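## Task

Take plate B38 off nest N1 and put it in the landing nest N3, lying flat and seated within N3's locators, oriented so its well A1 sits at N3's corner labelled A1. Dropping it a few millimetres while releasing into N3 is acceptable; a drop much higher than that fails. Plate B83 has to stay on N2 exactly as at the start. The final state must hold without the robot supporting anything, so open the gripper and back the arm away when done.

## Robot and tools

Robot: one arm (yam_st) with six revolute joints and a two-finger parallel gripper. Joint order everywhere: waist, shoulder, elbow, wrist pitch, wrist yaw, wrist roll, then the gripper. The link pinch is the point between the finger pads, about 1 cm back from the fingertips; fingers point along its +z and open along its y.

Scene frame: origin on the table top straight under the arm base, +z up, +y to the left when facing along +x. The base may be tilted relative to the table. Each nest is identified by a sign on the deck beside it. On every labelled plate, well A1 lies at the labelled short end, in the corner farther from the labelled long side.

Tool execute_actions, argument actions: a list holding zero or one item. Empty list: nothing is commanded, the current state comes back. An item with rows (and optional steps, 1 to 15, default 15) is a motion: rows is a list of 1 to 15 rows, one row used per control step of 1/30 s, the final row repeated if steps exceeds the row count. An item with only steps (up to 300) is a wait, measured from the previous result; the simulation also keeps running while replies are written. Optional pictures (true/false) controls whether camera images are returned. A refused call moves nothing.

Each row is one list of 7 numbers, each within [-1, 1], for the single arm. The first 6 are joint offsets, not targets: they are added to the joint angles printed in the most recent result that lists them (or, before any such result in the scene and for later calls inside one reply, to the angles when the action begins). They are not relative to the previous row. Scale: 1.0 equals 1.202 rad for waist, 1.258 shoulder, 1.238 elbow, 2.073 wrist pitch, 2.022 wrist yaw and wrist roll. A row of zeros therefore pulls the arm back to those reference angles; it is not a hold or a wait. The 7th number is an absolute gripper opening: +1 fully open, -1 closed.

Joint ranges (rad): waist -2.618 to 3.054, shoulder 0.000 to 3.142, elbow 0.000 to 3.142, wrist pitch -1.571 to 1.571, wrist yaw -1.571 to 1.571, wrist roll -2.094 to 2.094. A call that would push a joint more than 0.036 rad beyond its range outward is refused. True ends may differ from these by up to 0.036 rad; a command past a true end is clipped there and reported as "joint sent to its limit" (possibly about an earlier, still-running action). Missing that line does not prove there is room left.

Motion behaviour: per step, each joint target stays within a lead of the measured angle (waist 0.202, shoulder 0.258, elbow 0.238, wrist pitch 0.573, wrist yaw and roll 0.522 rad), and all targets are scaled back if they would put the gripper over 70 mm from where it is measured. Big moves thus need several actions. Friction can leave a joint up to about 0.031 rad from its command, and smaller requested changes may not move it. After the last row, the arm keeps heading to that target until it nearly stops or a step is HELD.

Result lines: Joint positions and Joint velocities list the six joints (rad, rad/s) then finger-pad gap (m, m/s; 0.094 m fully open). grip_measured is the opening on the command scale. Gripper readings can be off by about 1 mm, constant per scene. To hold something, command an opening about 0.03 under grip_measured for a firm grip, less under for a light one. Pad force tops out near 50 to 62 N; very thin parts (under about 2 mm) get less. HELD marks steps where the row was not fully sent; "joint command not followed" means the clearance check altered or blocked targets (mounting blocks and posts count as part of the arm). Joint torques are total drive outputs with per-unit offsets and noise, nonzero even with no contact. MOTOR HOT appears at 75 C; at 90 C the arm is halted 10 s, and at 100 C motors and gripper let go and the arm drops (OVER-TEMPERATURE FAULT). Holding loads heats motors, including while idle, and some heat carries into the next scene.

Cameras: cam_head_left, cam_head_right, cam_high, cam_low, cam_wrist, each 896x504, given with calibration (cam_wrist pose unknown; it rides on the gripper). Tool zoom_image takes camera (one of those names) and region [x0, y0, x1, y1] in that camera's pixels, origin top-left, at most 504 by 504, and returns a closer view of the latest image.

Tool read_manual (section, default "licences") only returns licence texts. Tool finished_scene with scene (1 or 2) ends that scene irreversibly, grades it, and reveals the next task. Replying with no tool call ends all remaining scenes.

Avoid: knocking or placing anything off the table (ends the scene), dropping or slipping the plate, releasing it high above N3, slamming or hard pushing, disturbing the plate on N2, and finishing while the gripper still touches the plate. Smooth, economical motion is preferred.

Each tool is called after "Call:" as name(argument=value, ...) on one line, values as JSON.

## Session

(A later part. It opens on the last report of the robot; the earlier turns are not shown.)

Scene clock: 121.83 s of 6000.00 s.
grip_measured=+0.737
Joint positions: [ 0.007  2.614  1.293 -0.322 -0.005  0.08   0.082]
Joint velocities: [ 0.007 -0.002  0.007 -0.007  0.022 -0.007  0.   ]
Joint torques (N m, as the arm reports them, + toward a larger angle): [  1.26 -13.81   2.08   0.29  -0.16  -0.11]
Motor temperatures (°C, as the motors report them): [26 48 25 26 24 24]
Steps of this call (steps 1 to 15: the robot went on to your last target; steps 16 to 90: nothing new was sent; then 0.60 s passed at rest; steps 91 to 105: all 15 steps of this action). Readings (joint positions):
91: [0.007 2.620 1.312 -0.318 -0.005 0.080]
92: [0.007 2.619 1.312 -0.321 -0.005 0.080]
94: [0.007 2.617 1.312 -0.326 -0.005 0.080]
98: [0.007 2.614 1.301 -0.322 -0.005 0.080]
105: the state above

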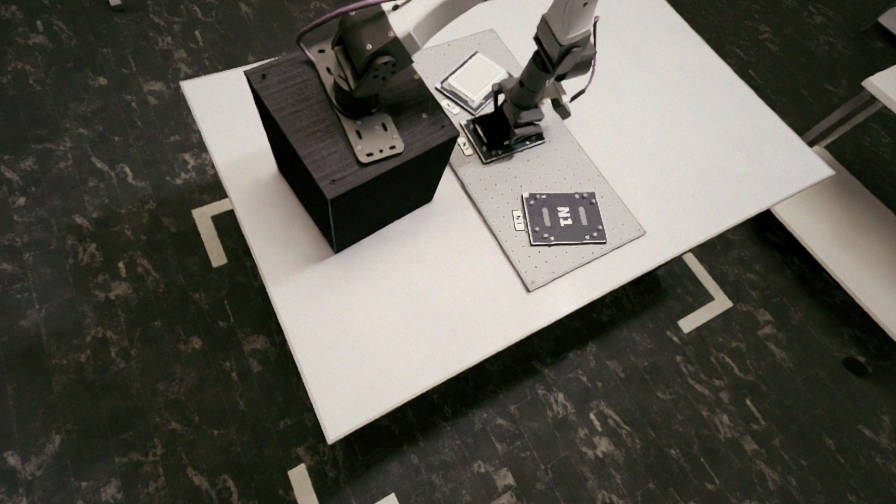

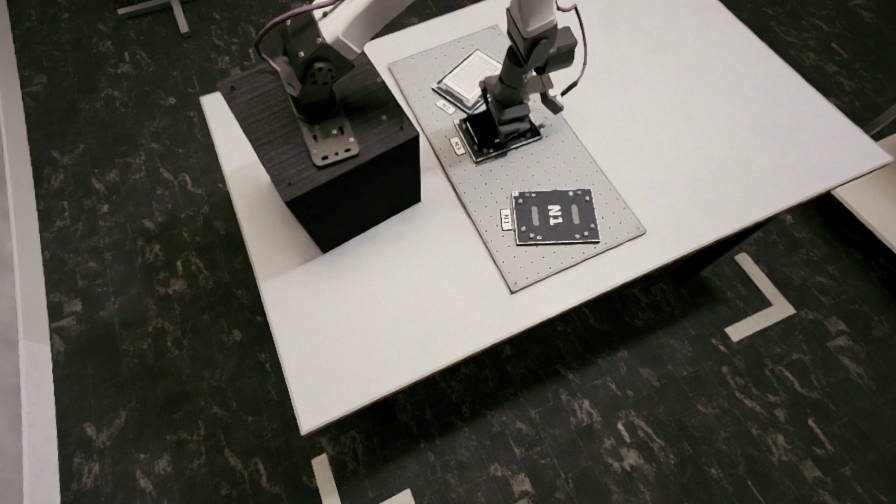

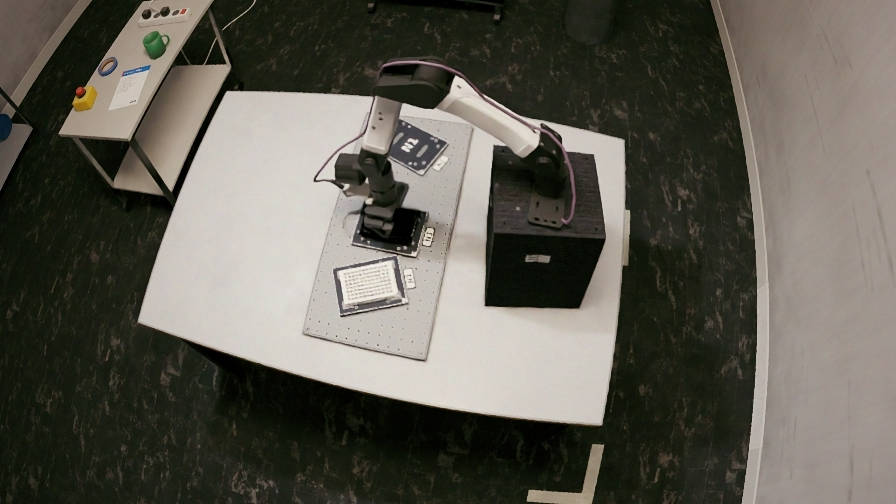

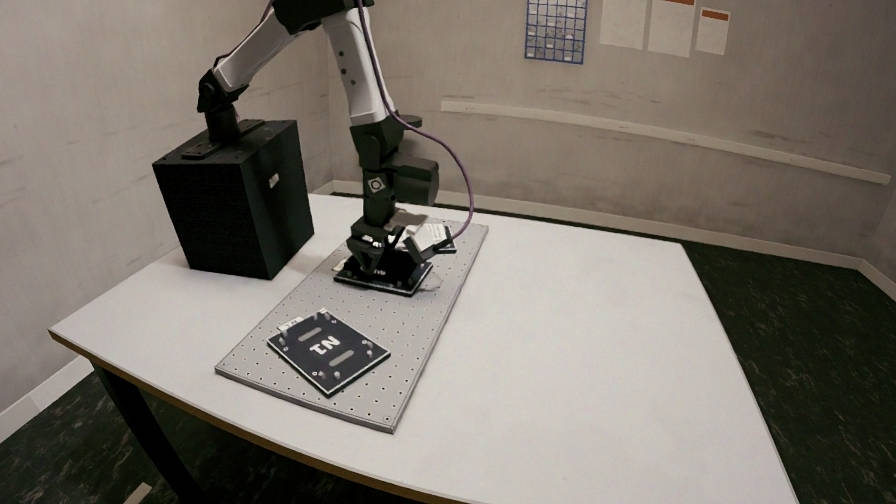

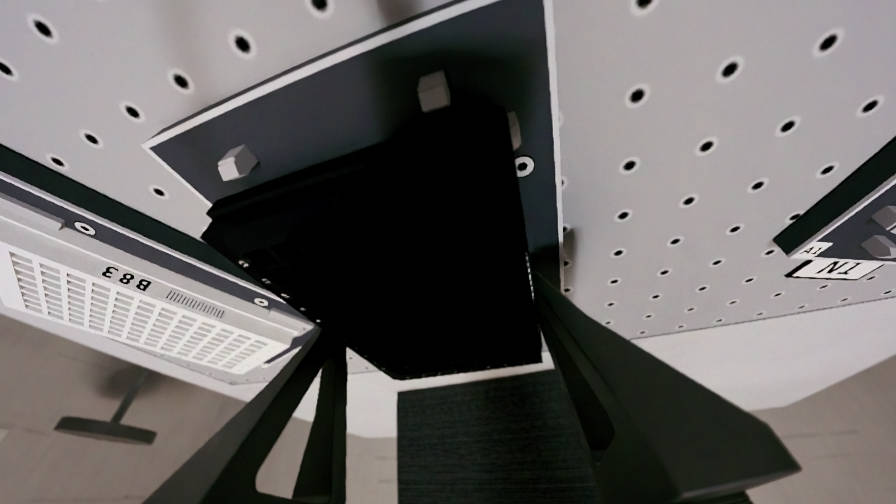

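Call:
execute_actions(actions=[{"rows":[[0.016,-0.01,0.02,0,0,0,0.7]],"steps":15}])

Scene clock: 124.07 s of 6000.00 s.
grip_measured=+0.737
Joint positions: [ 0.021  2.614  1.293 -0.322 -0.005  0.08   0.082]
Joint velocities: [-0.012 -0.002 -0.012  0.007 -0.007 -0.022 -0.001]
Joint torques (N m, as the arm reports them, + toward a larger angle): [  1.65 -13.03   5.16   0.26  -0.17  -0.11]
Motor temperatures (°C, as the motors report them): [26 48 25 26 24 24]
Steps of this call (steps 1 to 15: the robot went on to your last target; steps 16 to 52: nothing new was sent; steps 53 to 67: all 15 steps of this action). Readings (joint positions):
53: [0.008 2.614 1.293 -0.322 -0.005 0.080]
54: [0.010 2.614 1.293 -0.322 -0.005 0.080]
56: [0.016 2.614 1.293 -0.322 -0.005 0.080]
60: [0.021 2.614 1.293 -0.322 -0.005 0.080]
67: the state above

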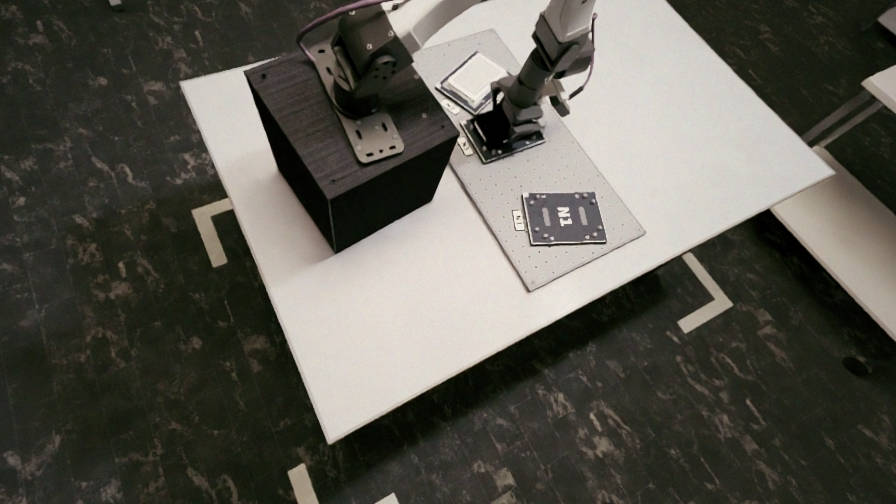

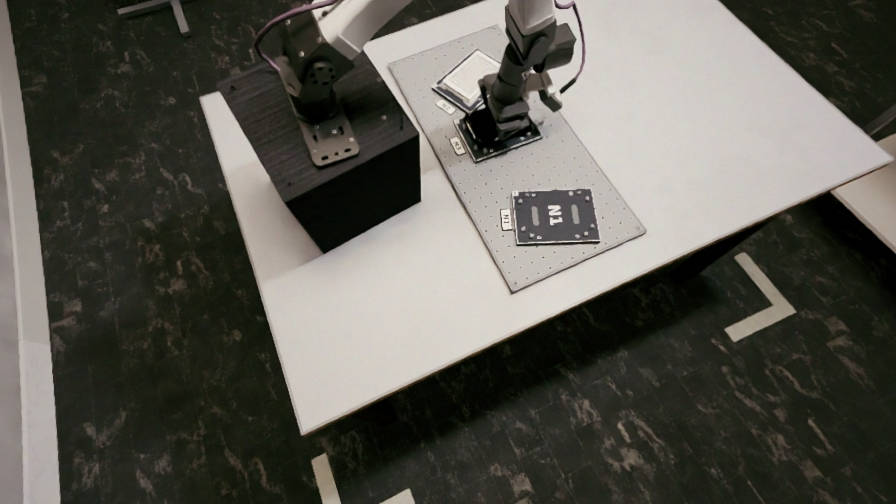

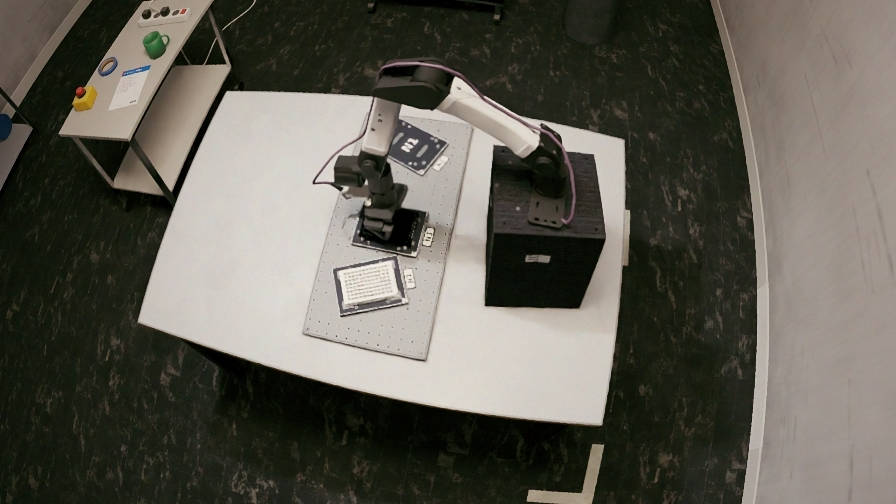

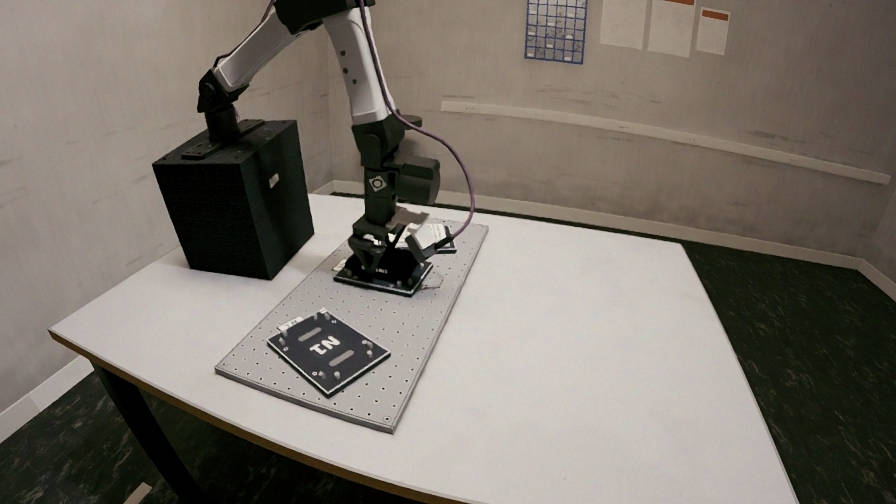

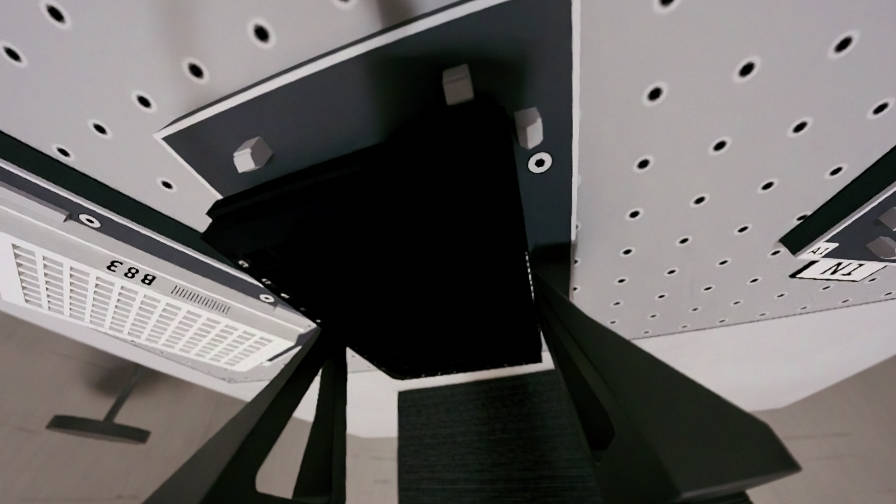

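Call:
execute_actions(actions=[{"rows":[[-0.008,-0.01,0.028,0,0,0,0.7]],"steps":15}])

Scene clock: 125.37 s of 6000.00 s.
grip_measured=+0.737
Joint positions: [ 0.017  2.614  1.31  -0.324 -0.005  0.08   0.082]
Joint velocities: [ 0.002  0.032  0.007  0.037  0.022 -0.007  0.   ]
Joint torques (N m, as the arm reports them, + toward a larger angle): [  0.72 -13.17   4.73   0.31  -0.16  -0.11]
Motor temperatures (°C, as the motors report them): [26 48 25 26 24 24]
Steps of this call (steps 1 to 15: the robot went on to your last target; steps 16 to 24: nothing new was sent; steps 25 to 39: all 15 steps of this action). Readings (joint positions):
25: [0.020 2.614 1.296 -0.324 -0.005 0.080]
26: [0.020 2.614 1.298 -0.324 -0.005 0.080]
28: [0.019 2.614 1.306 -0.324 -0.005 0.080]
32: [0.017 2.614 1.310 -0.324 -0.005 0.080]
39: the state above

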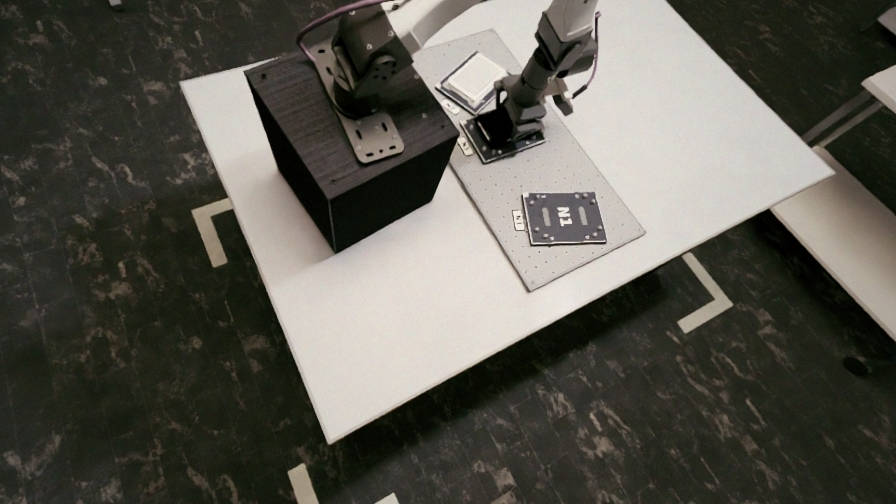

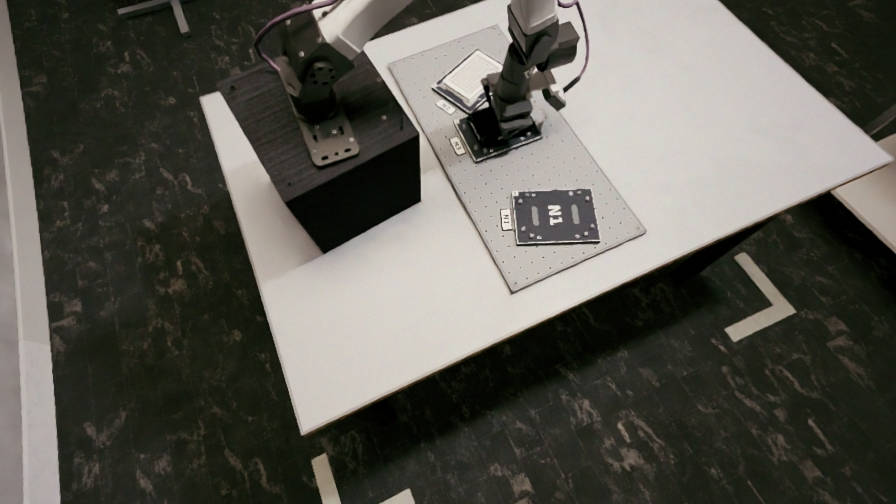

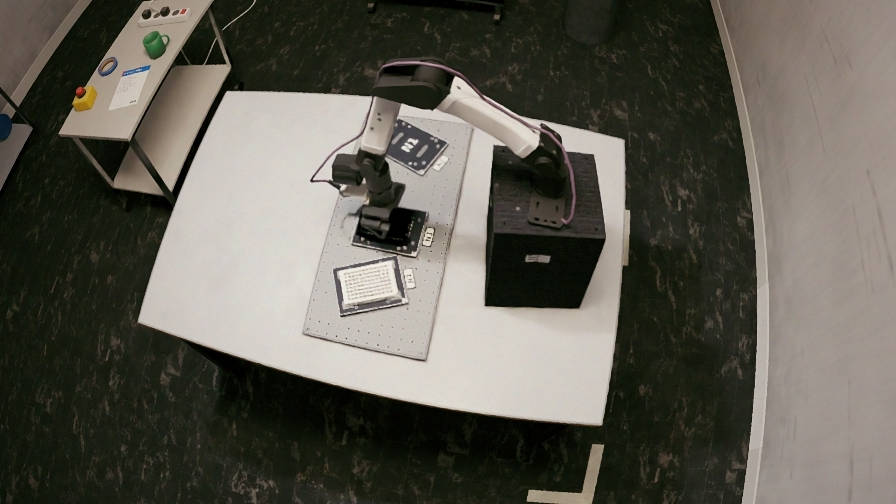

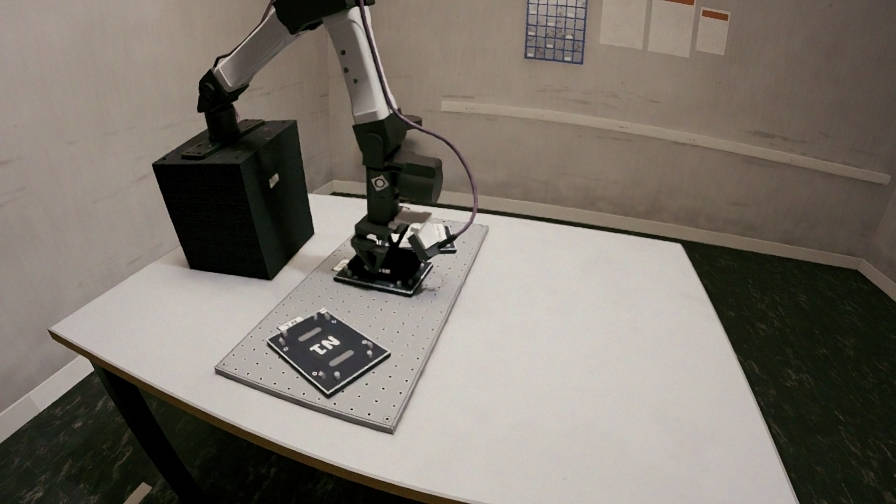

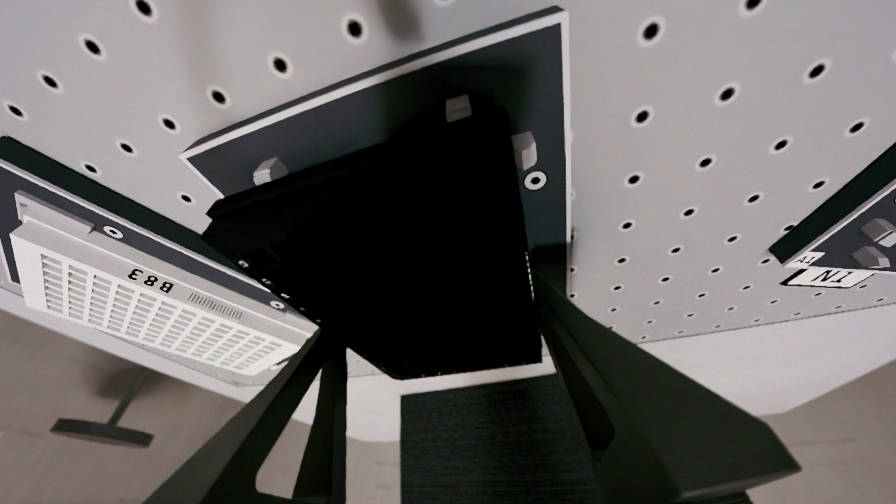

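Call:
execute_actions(actions=[{"rows":[[0,0,-0.019,0,0,0,0.7]],"steps":12}])

Scene clock: 126.90 s of 6000.00 s.
grip_measured=+0.737
Joint positions: [ 0.017  2.614  1.31  -0.324 -0.005  0.08   0.082]
Joint velocities: [ 0.002 -0.007  0.002  0.037 -0.037  0.081  0.   ]
Joint torques (N m, as the arm reports them, + toward a larger angle): [  1.24 -12.19   1.63   0.29  -0.16  -0.11]
Motor temperatures (°C, as the motors report them): [26 49 25 26 24 24]
Steps of this call (steps 1 to 15: the robot went on to your last target; steps 16 to 34: nothing new was sent; steps 35 to 46: all 12 steps of this action). Readings (joint positions):
35: [0.017 2.614 1.310 -0.324 -0.005 0.080]
36: [0.017 2.614 1.310 -0.324 -0.005 0.080]
38: [0.017 2.614 1.310 -0.324 -0.005 0.080]
42: [0.017 2.614 1.310 -0.324 -0.005 0.080]
46: the state above

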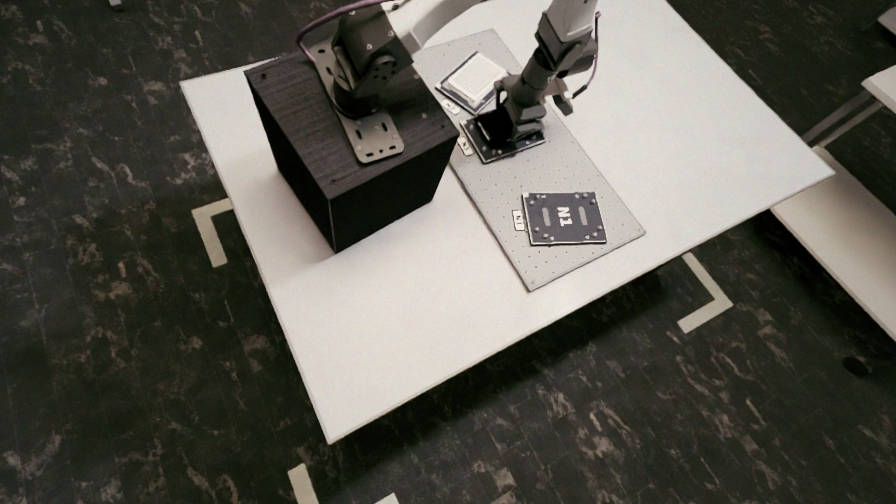

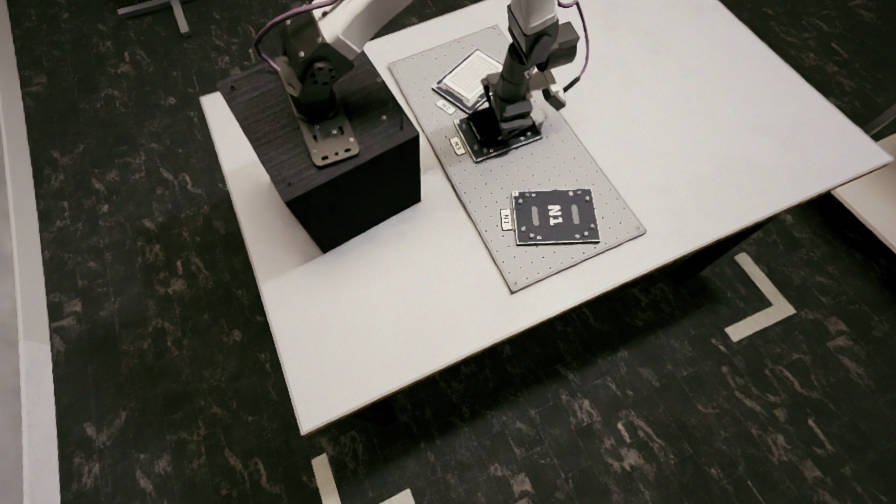

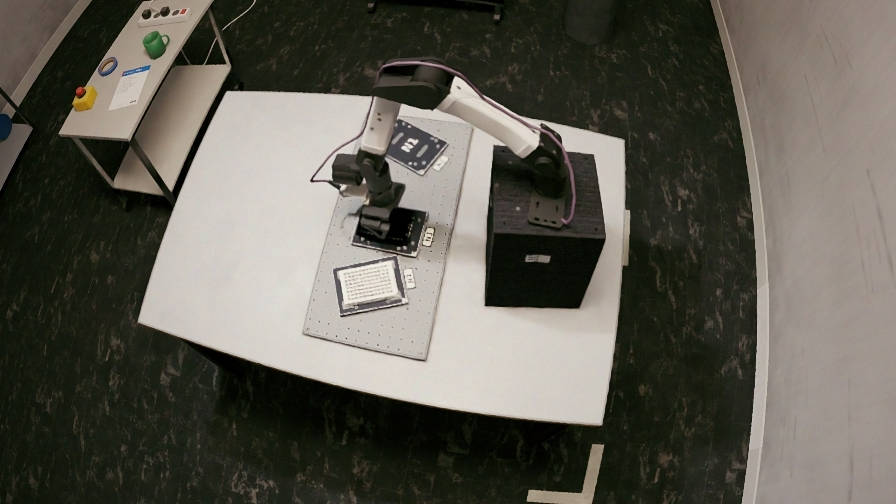

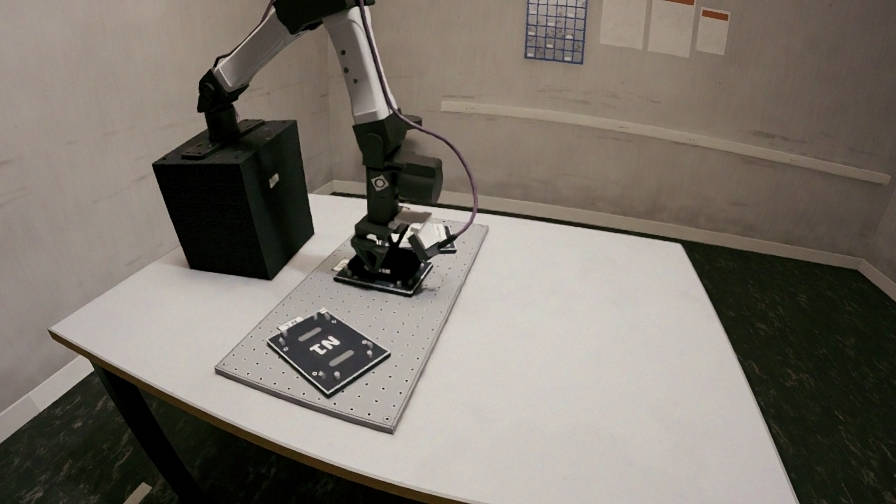

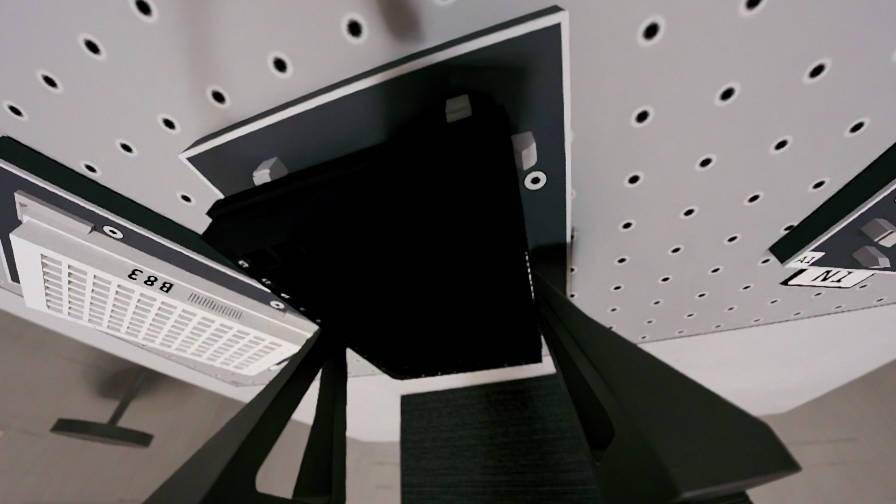

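Call:
execute_actions(actions=[{"rows":[[0,0,-0.031,0,0,0,0.7]],"steps":12}])

Scene clock: 128.13 s of 6000.00 s.
grip_measured=+0.737
Joint positions: [ 0.017  2.614  1.287 -0.323 -0.005  0.08   0.082]
Joint velocities: [ 0.002 -0.027  0.007  0.007  0.022  0.007 -0.001]
Joint torques (N m, as the arm reports them, + toward a larger angle): [  1.22 -12.19   2.2    0.24  -0.16  -0.12]
Motor temperatures (°C, as the motors report them): [26 49 25 26 24 24]
Steps of this call (steps 1 to 15: the robot went on to your last target; steps 16 to 25: nothing new was sent; steps 26 to 37: all 12 steps of this action). Readings (joint positions):
26: [0.017 2.614 1.307 -0.322 -0.005 0.080]
27: [0.017 2.614 1.303 -0.321 -0.005 0.080]
29: [0.017 2.614 1.293 -0.321 -0.005 0.080]
33: [0.017 2.614 1.287 -0.323 -0.005 0.080]
37: the state above

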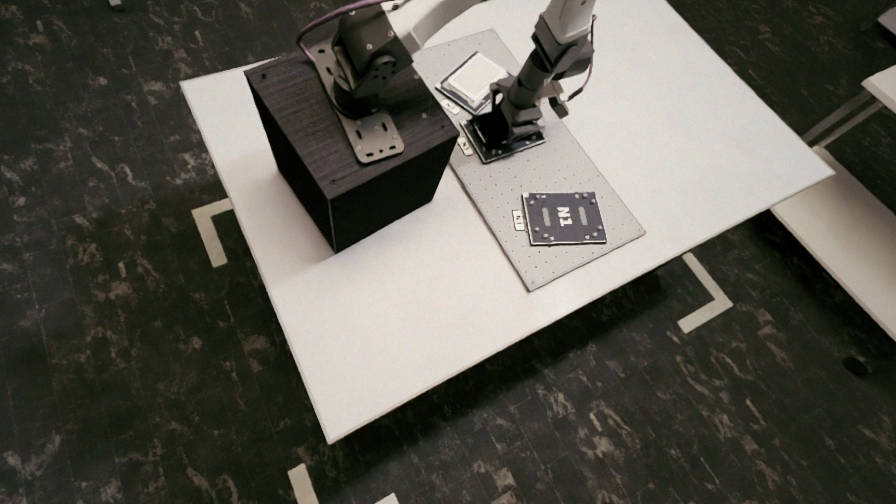

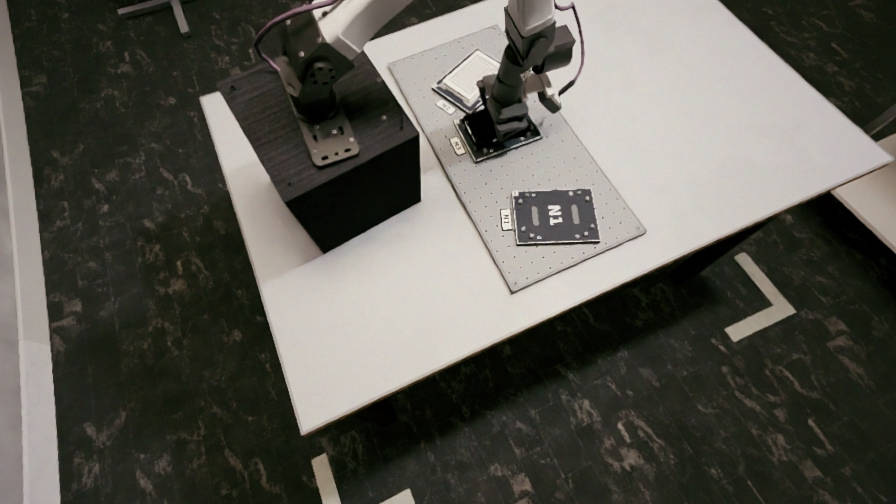

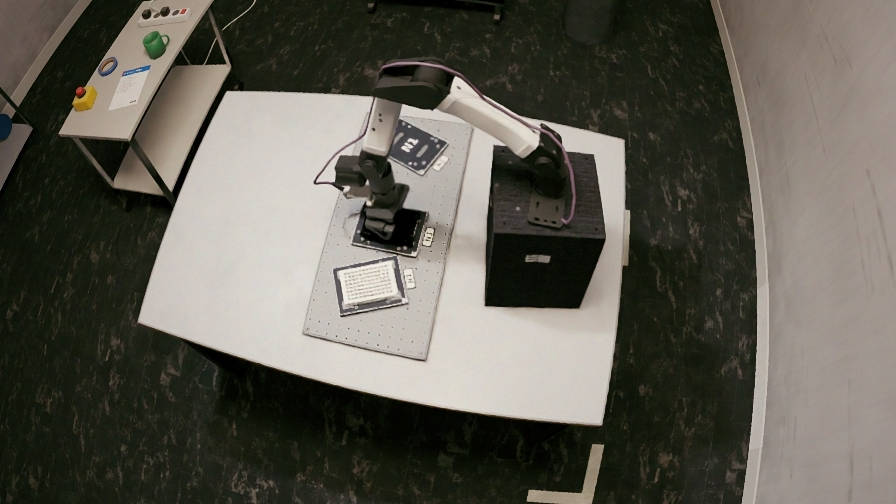

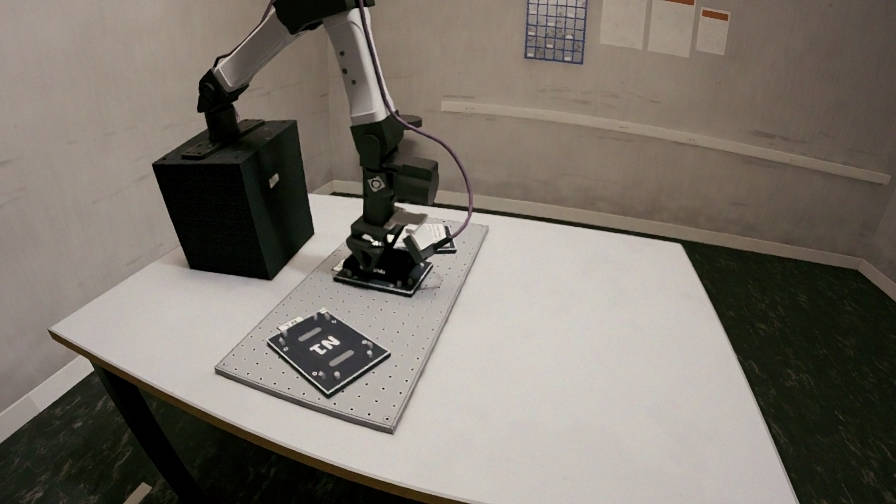

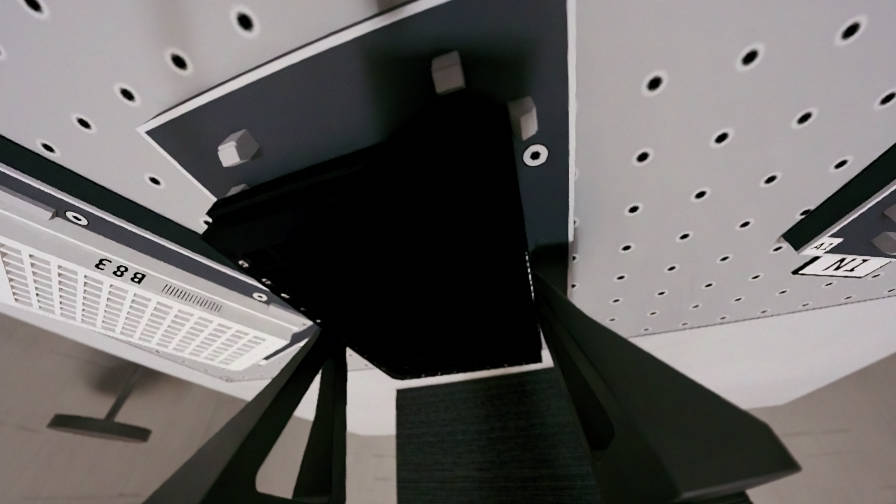

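Call:
execute_actions(actions=[{"rows":[[0,0,0,0.012,0,0,0.7]],"steps":12}])

Scene clock: 129.10 s of 6000.00 s.
grip_measured=+0.737
Joint positions: [ 0.017  2.614  1.287 -0.309 -0.005  0.08   0.082]
Joint velocities: [ 0.002 -0.002 -0.002  0.007 -0.007 -0.051 -0.001]
Joint torques (N m, as the arm reports them, + toward a larger angle): [  1.23 -12.05   3.27   0.37  -0.16  -0.11]
Motor temperatures (°C, as the motors report them): [26 49 25 26 24 24]
Steps of this call (steps 1 to 15: the robot went on to your last target; steps 16 to 17: nothing new was sent; steps 18 to 29: all 12 steps of this action). Readings (joint positions):
18: [0.017 2.614 1.287 -0.322 -0.005 0.080]
19: [0.017 2.614 1.287 -0.319 -0.005 0.080]
21: [0.017 2.614 1.287 -0.314 -0.005 0.080]
25: [0.017 2.614 1.287 -0.311 -0.005 0.080]
29: the state above

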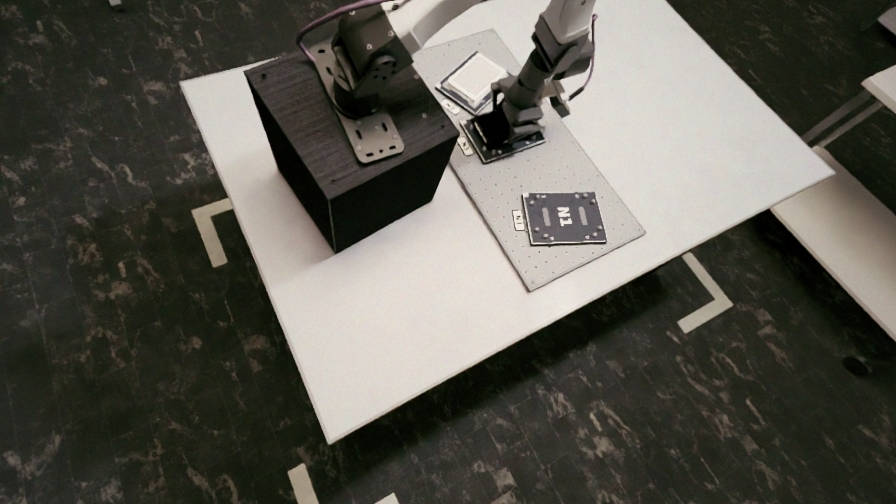

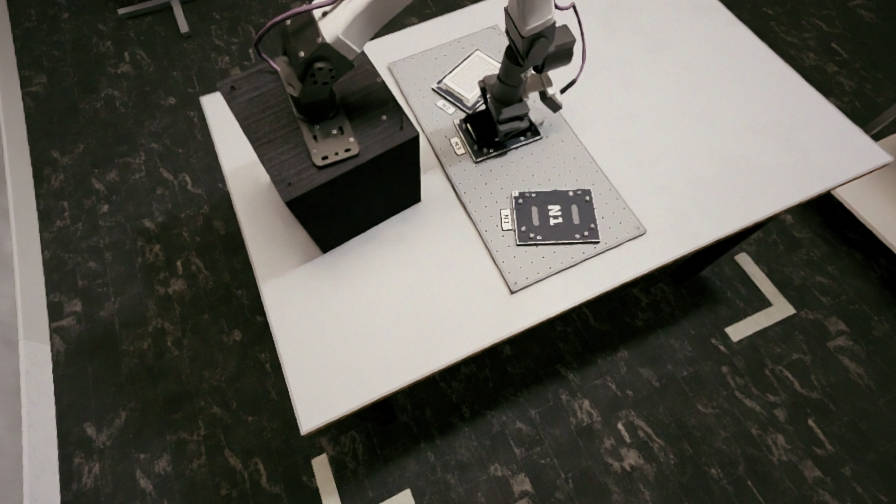

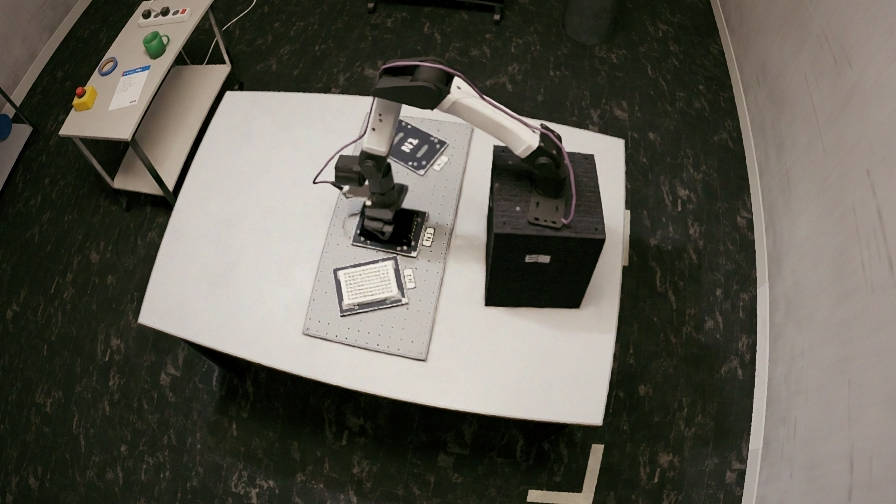

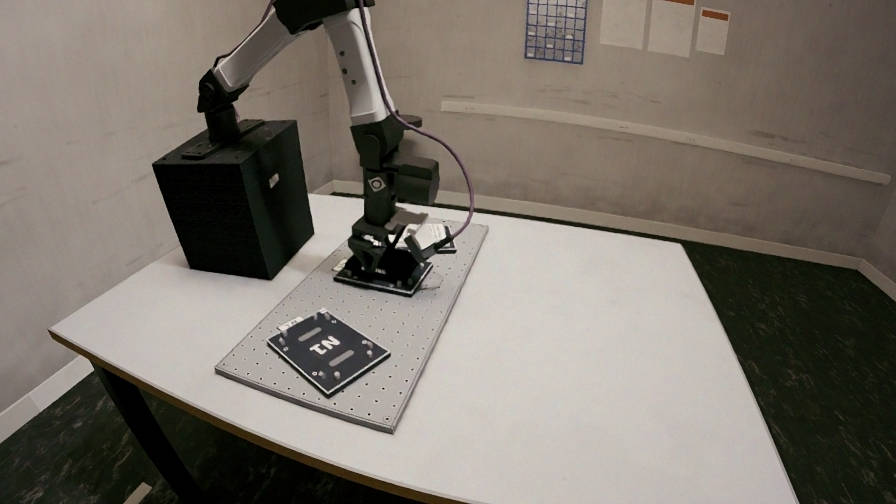

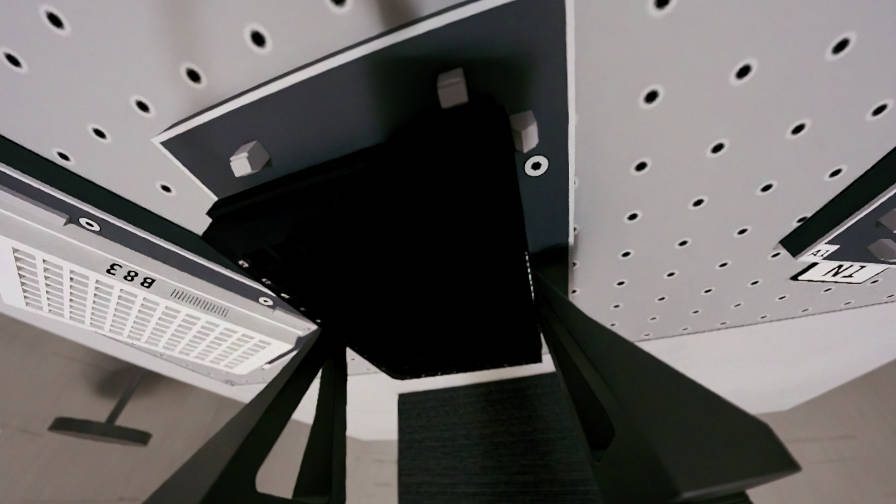

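Another.

Call:
execute_actions(actions=[{"rows":[[0,0,0,0.011,0,0,0.7]],"steps":12}])

Call:
zoom_image(camera="cam_high", region=[340,190,440,270])

Call:
zoom_image(camera="cam_head_left", region=[450,90,570,180])

Scene clock: 130.40 s of 6000.00 s.
grip_measured=+0.737
Joint positions: [ 0.017  2.614  1.287 -0.295 -0.005  0.08   0.082]
Joint velocities: [-0.022  0.002 -0.002 -0.051 -0.081 -0.037 -0.   ]
Joint torques (N m, as the arm reports them, + toward a larger angle): [  1.24 -12.07   3.29   0.42  -0.16  -0.11]
Motor temperatures (°C, as the motors report them): [26 49 25 26 24 24]
Steps of this call (steps 1 to 15: the robot went on to your last target; steps 16 to 27: nothing new was sent; steps 28 to 39: all 12 steps of this action). Readings (joint positions):
28: [0.017 2.614 1.287 -0.306 -0.005 0.080]
29: [0.017 2.614 1.287 -0.304 -0.005 0.080]
31: [0.017 2.614 1.287 -0.300 -0.005 0.080]
35: [0.017 2.614 1.287 -0.296 -0.005 0.080]
39: the state above

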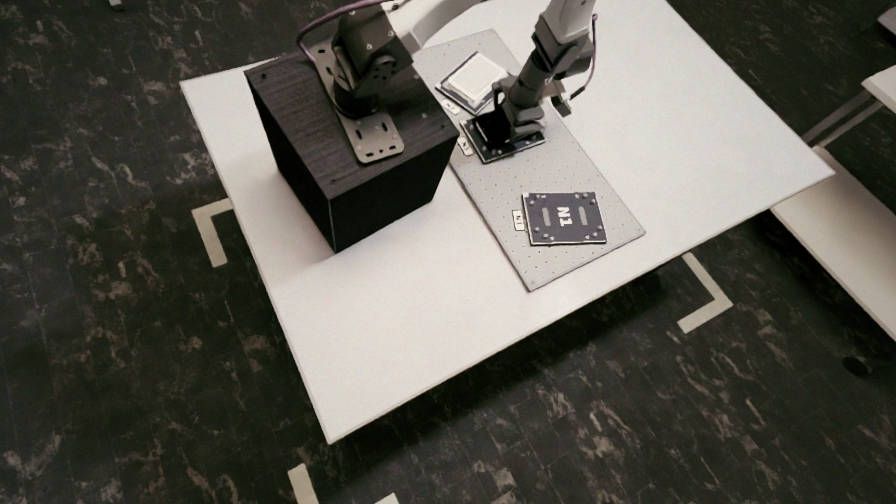

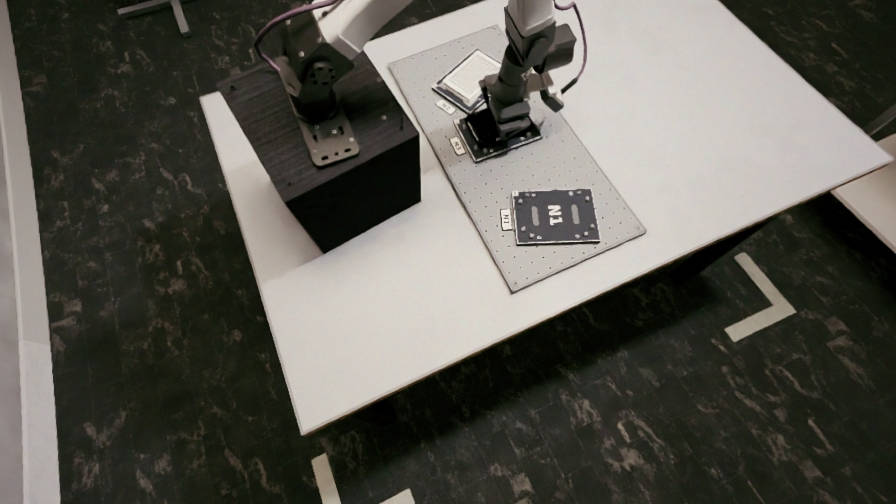

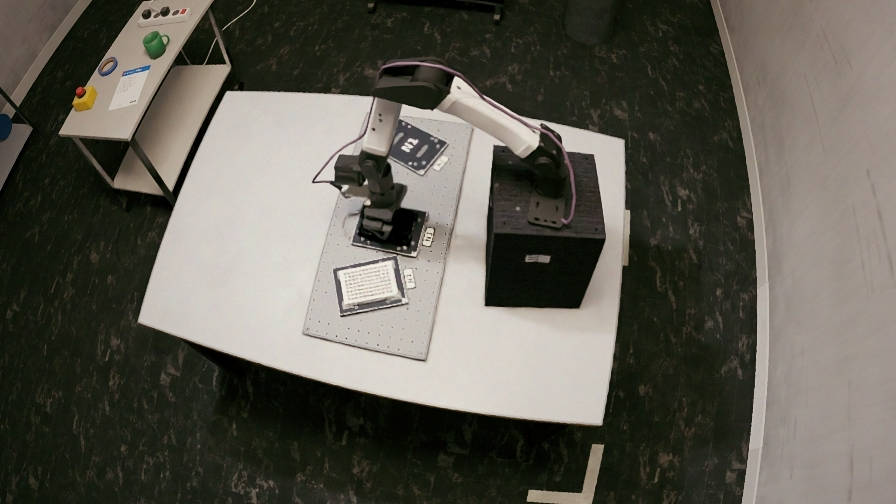

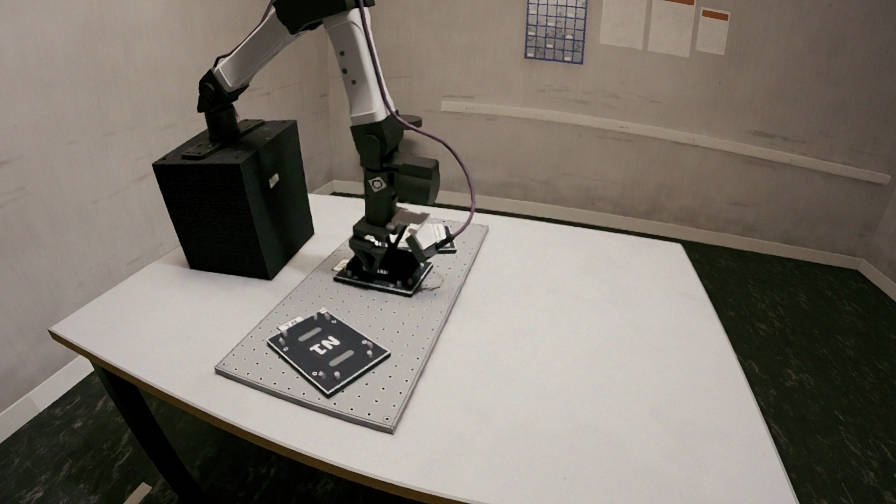

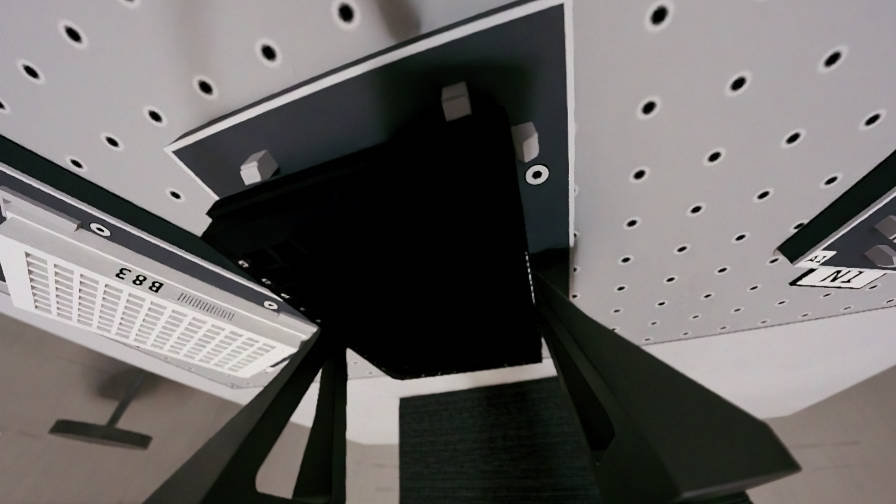

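Region (340, 190, 440, 270) of cam_high's 896x504 image, scaled by 5.040, with more detail than that image has; it fills the top 403 rows of this view, and the rest is white.

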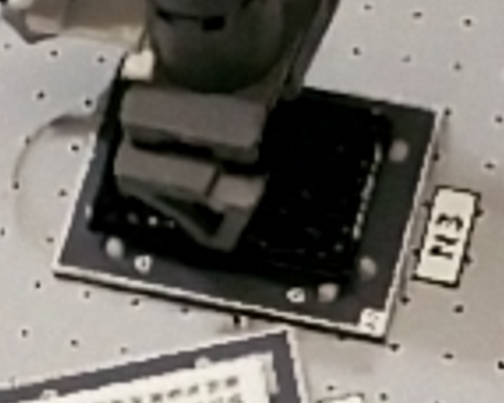

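Region (450, 90, 570, 180) of cam_head_left's 896x504 image, scaled by 4.200, with more detail than that image has; it fills the top 378 rows of this view, and the rest is white.

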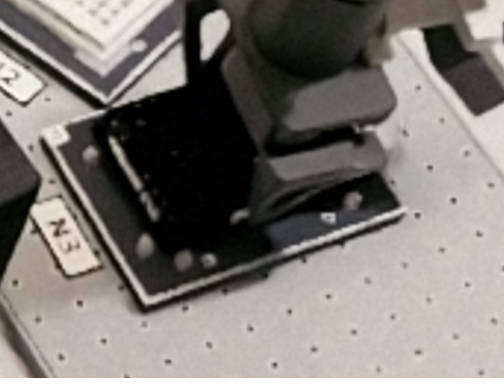

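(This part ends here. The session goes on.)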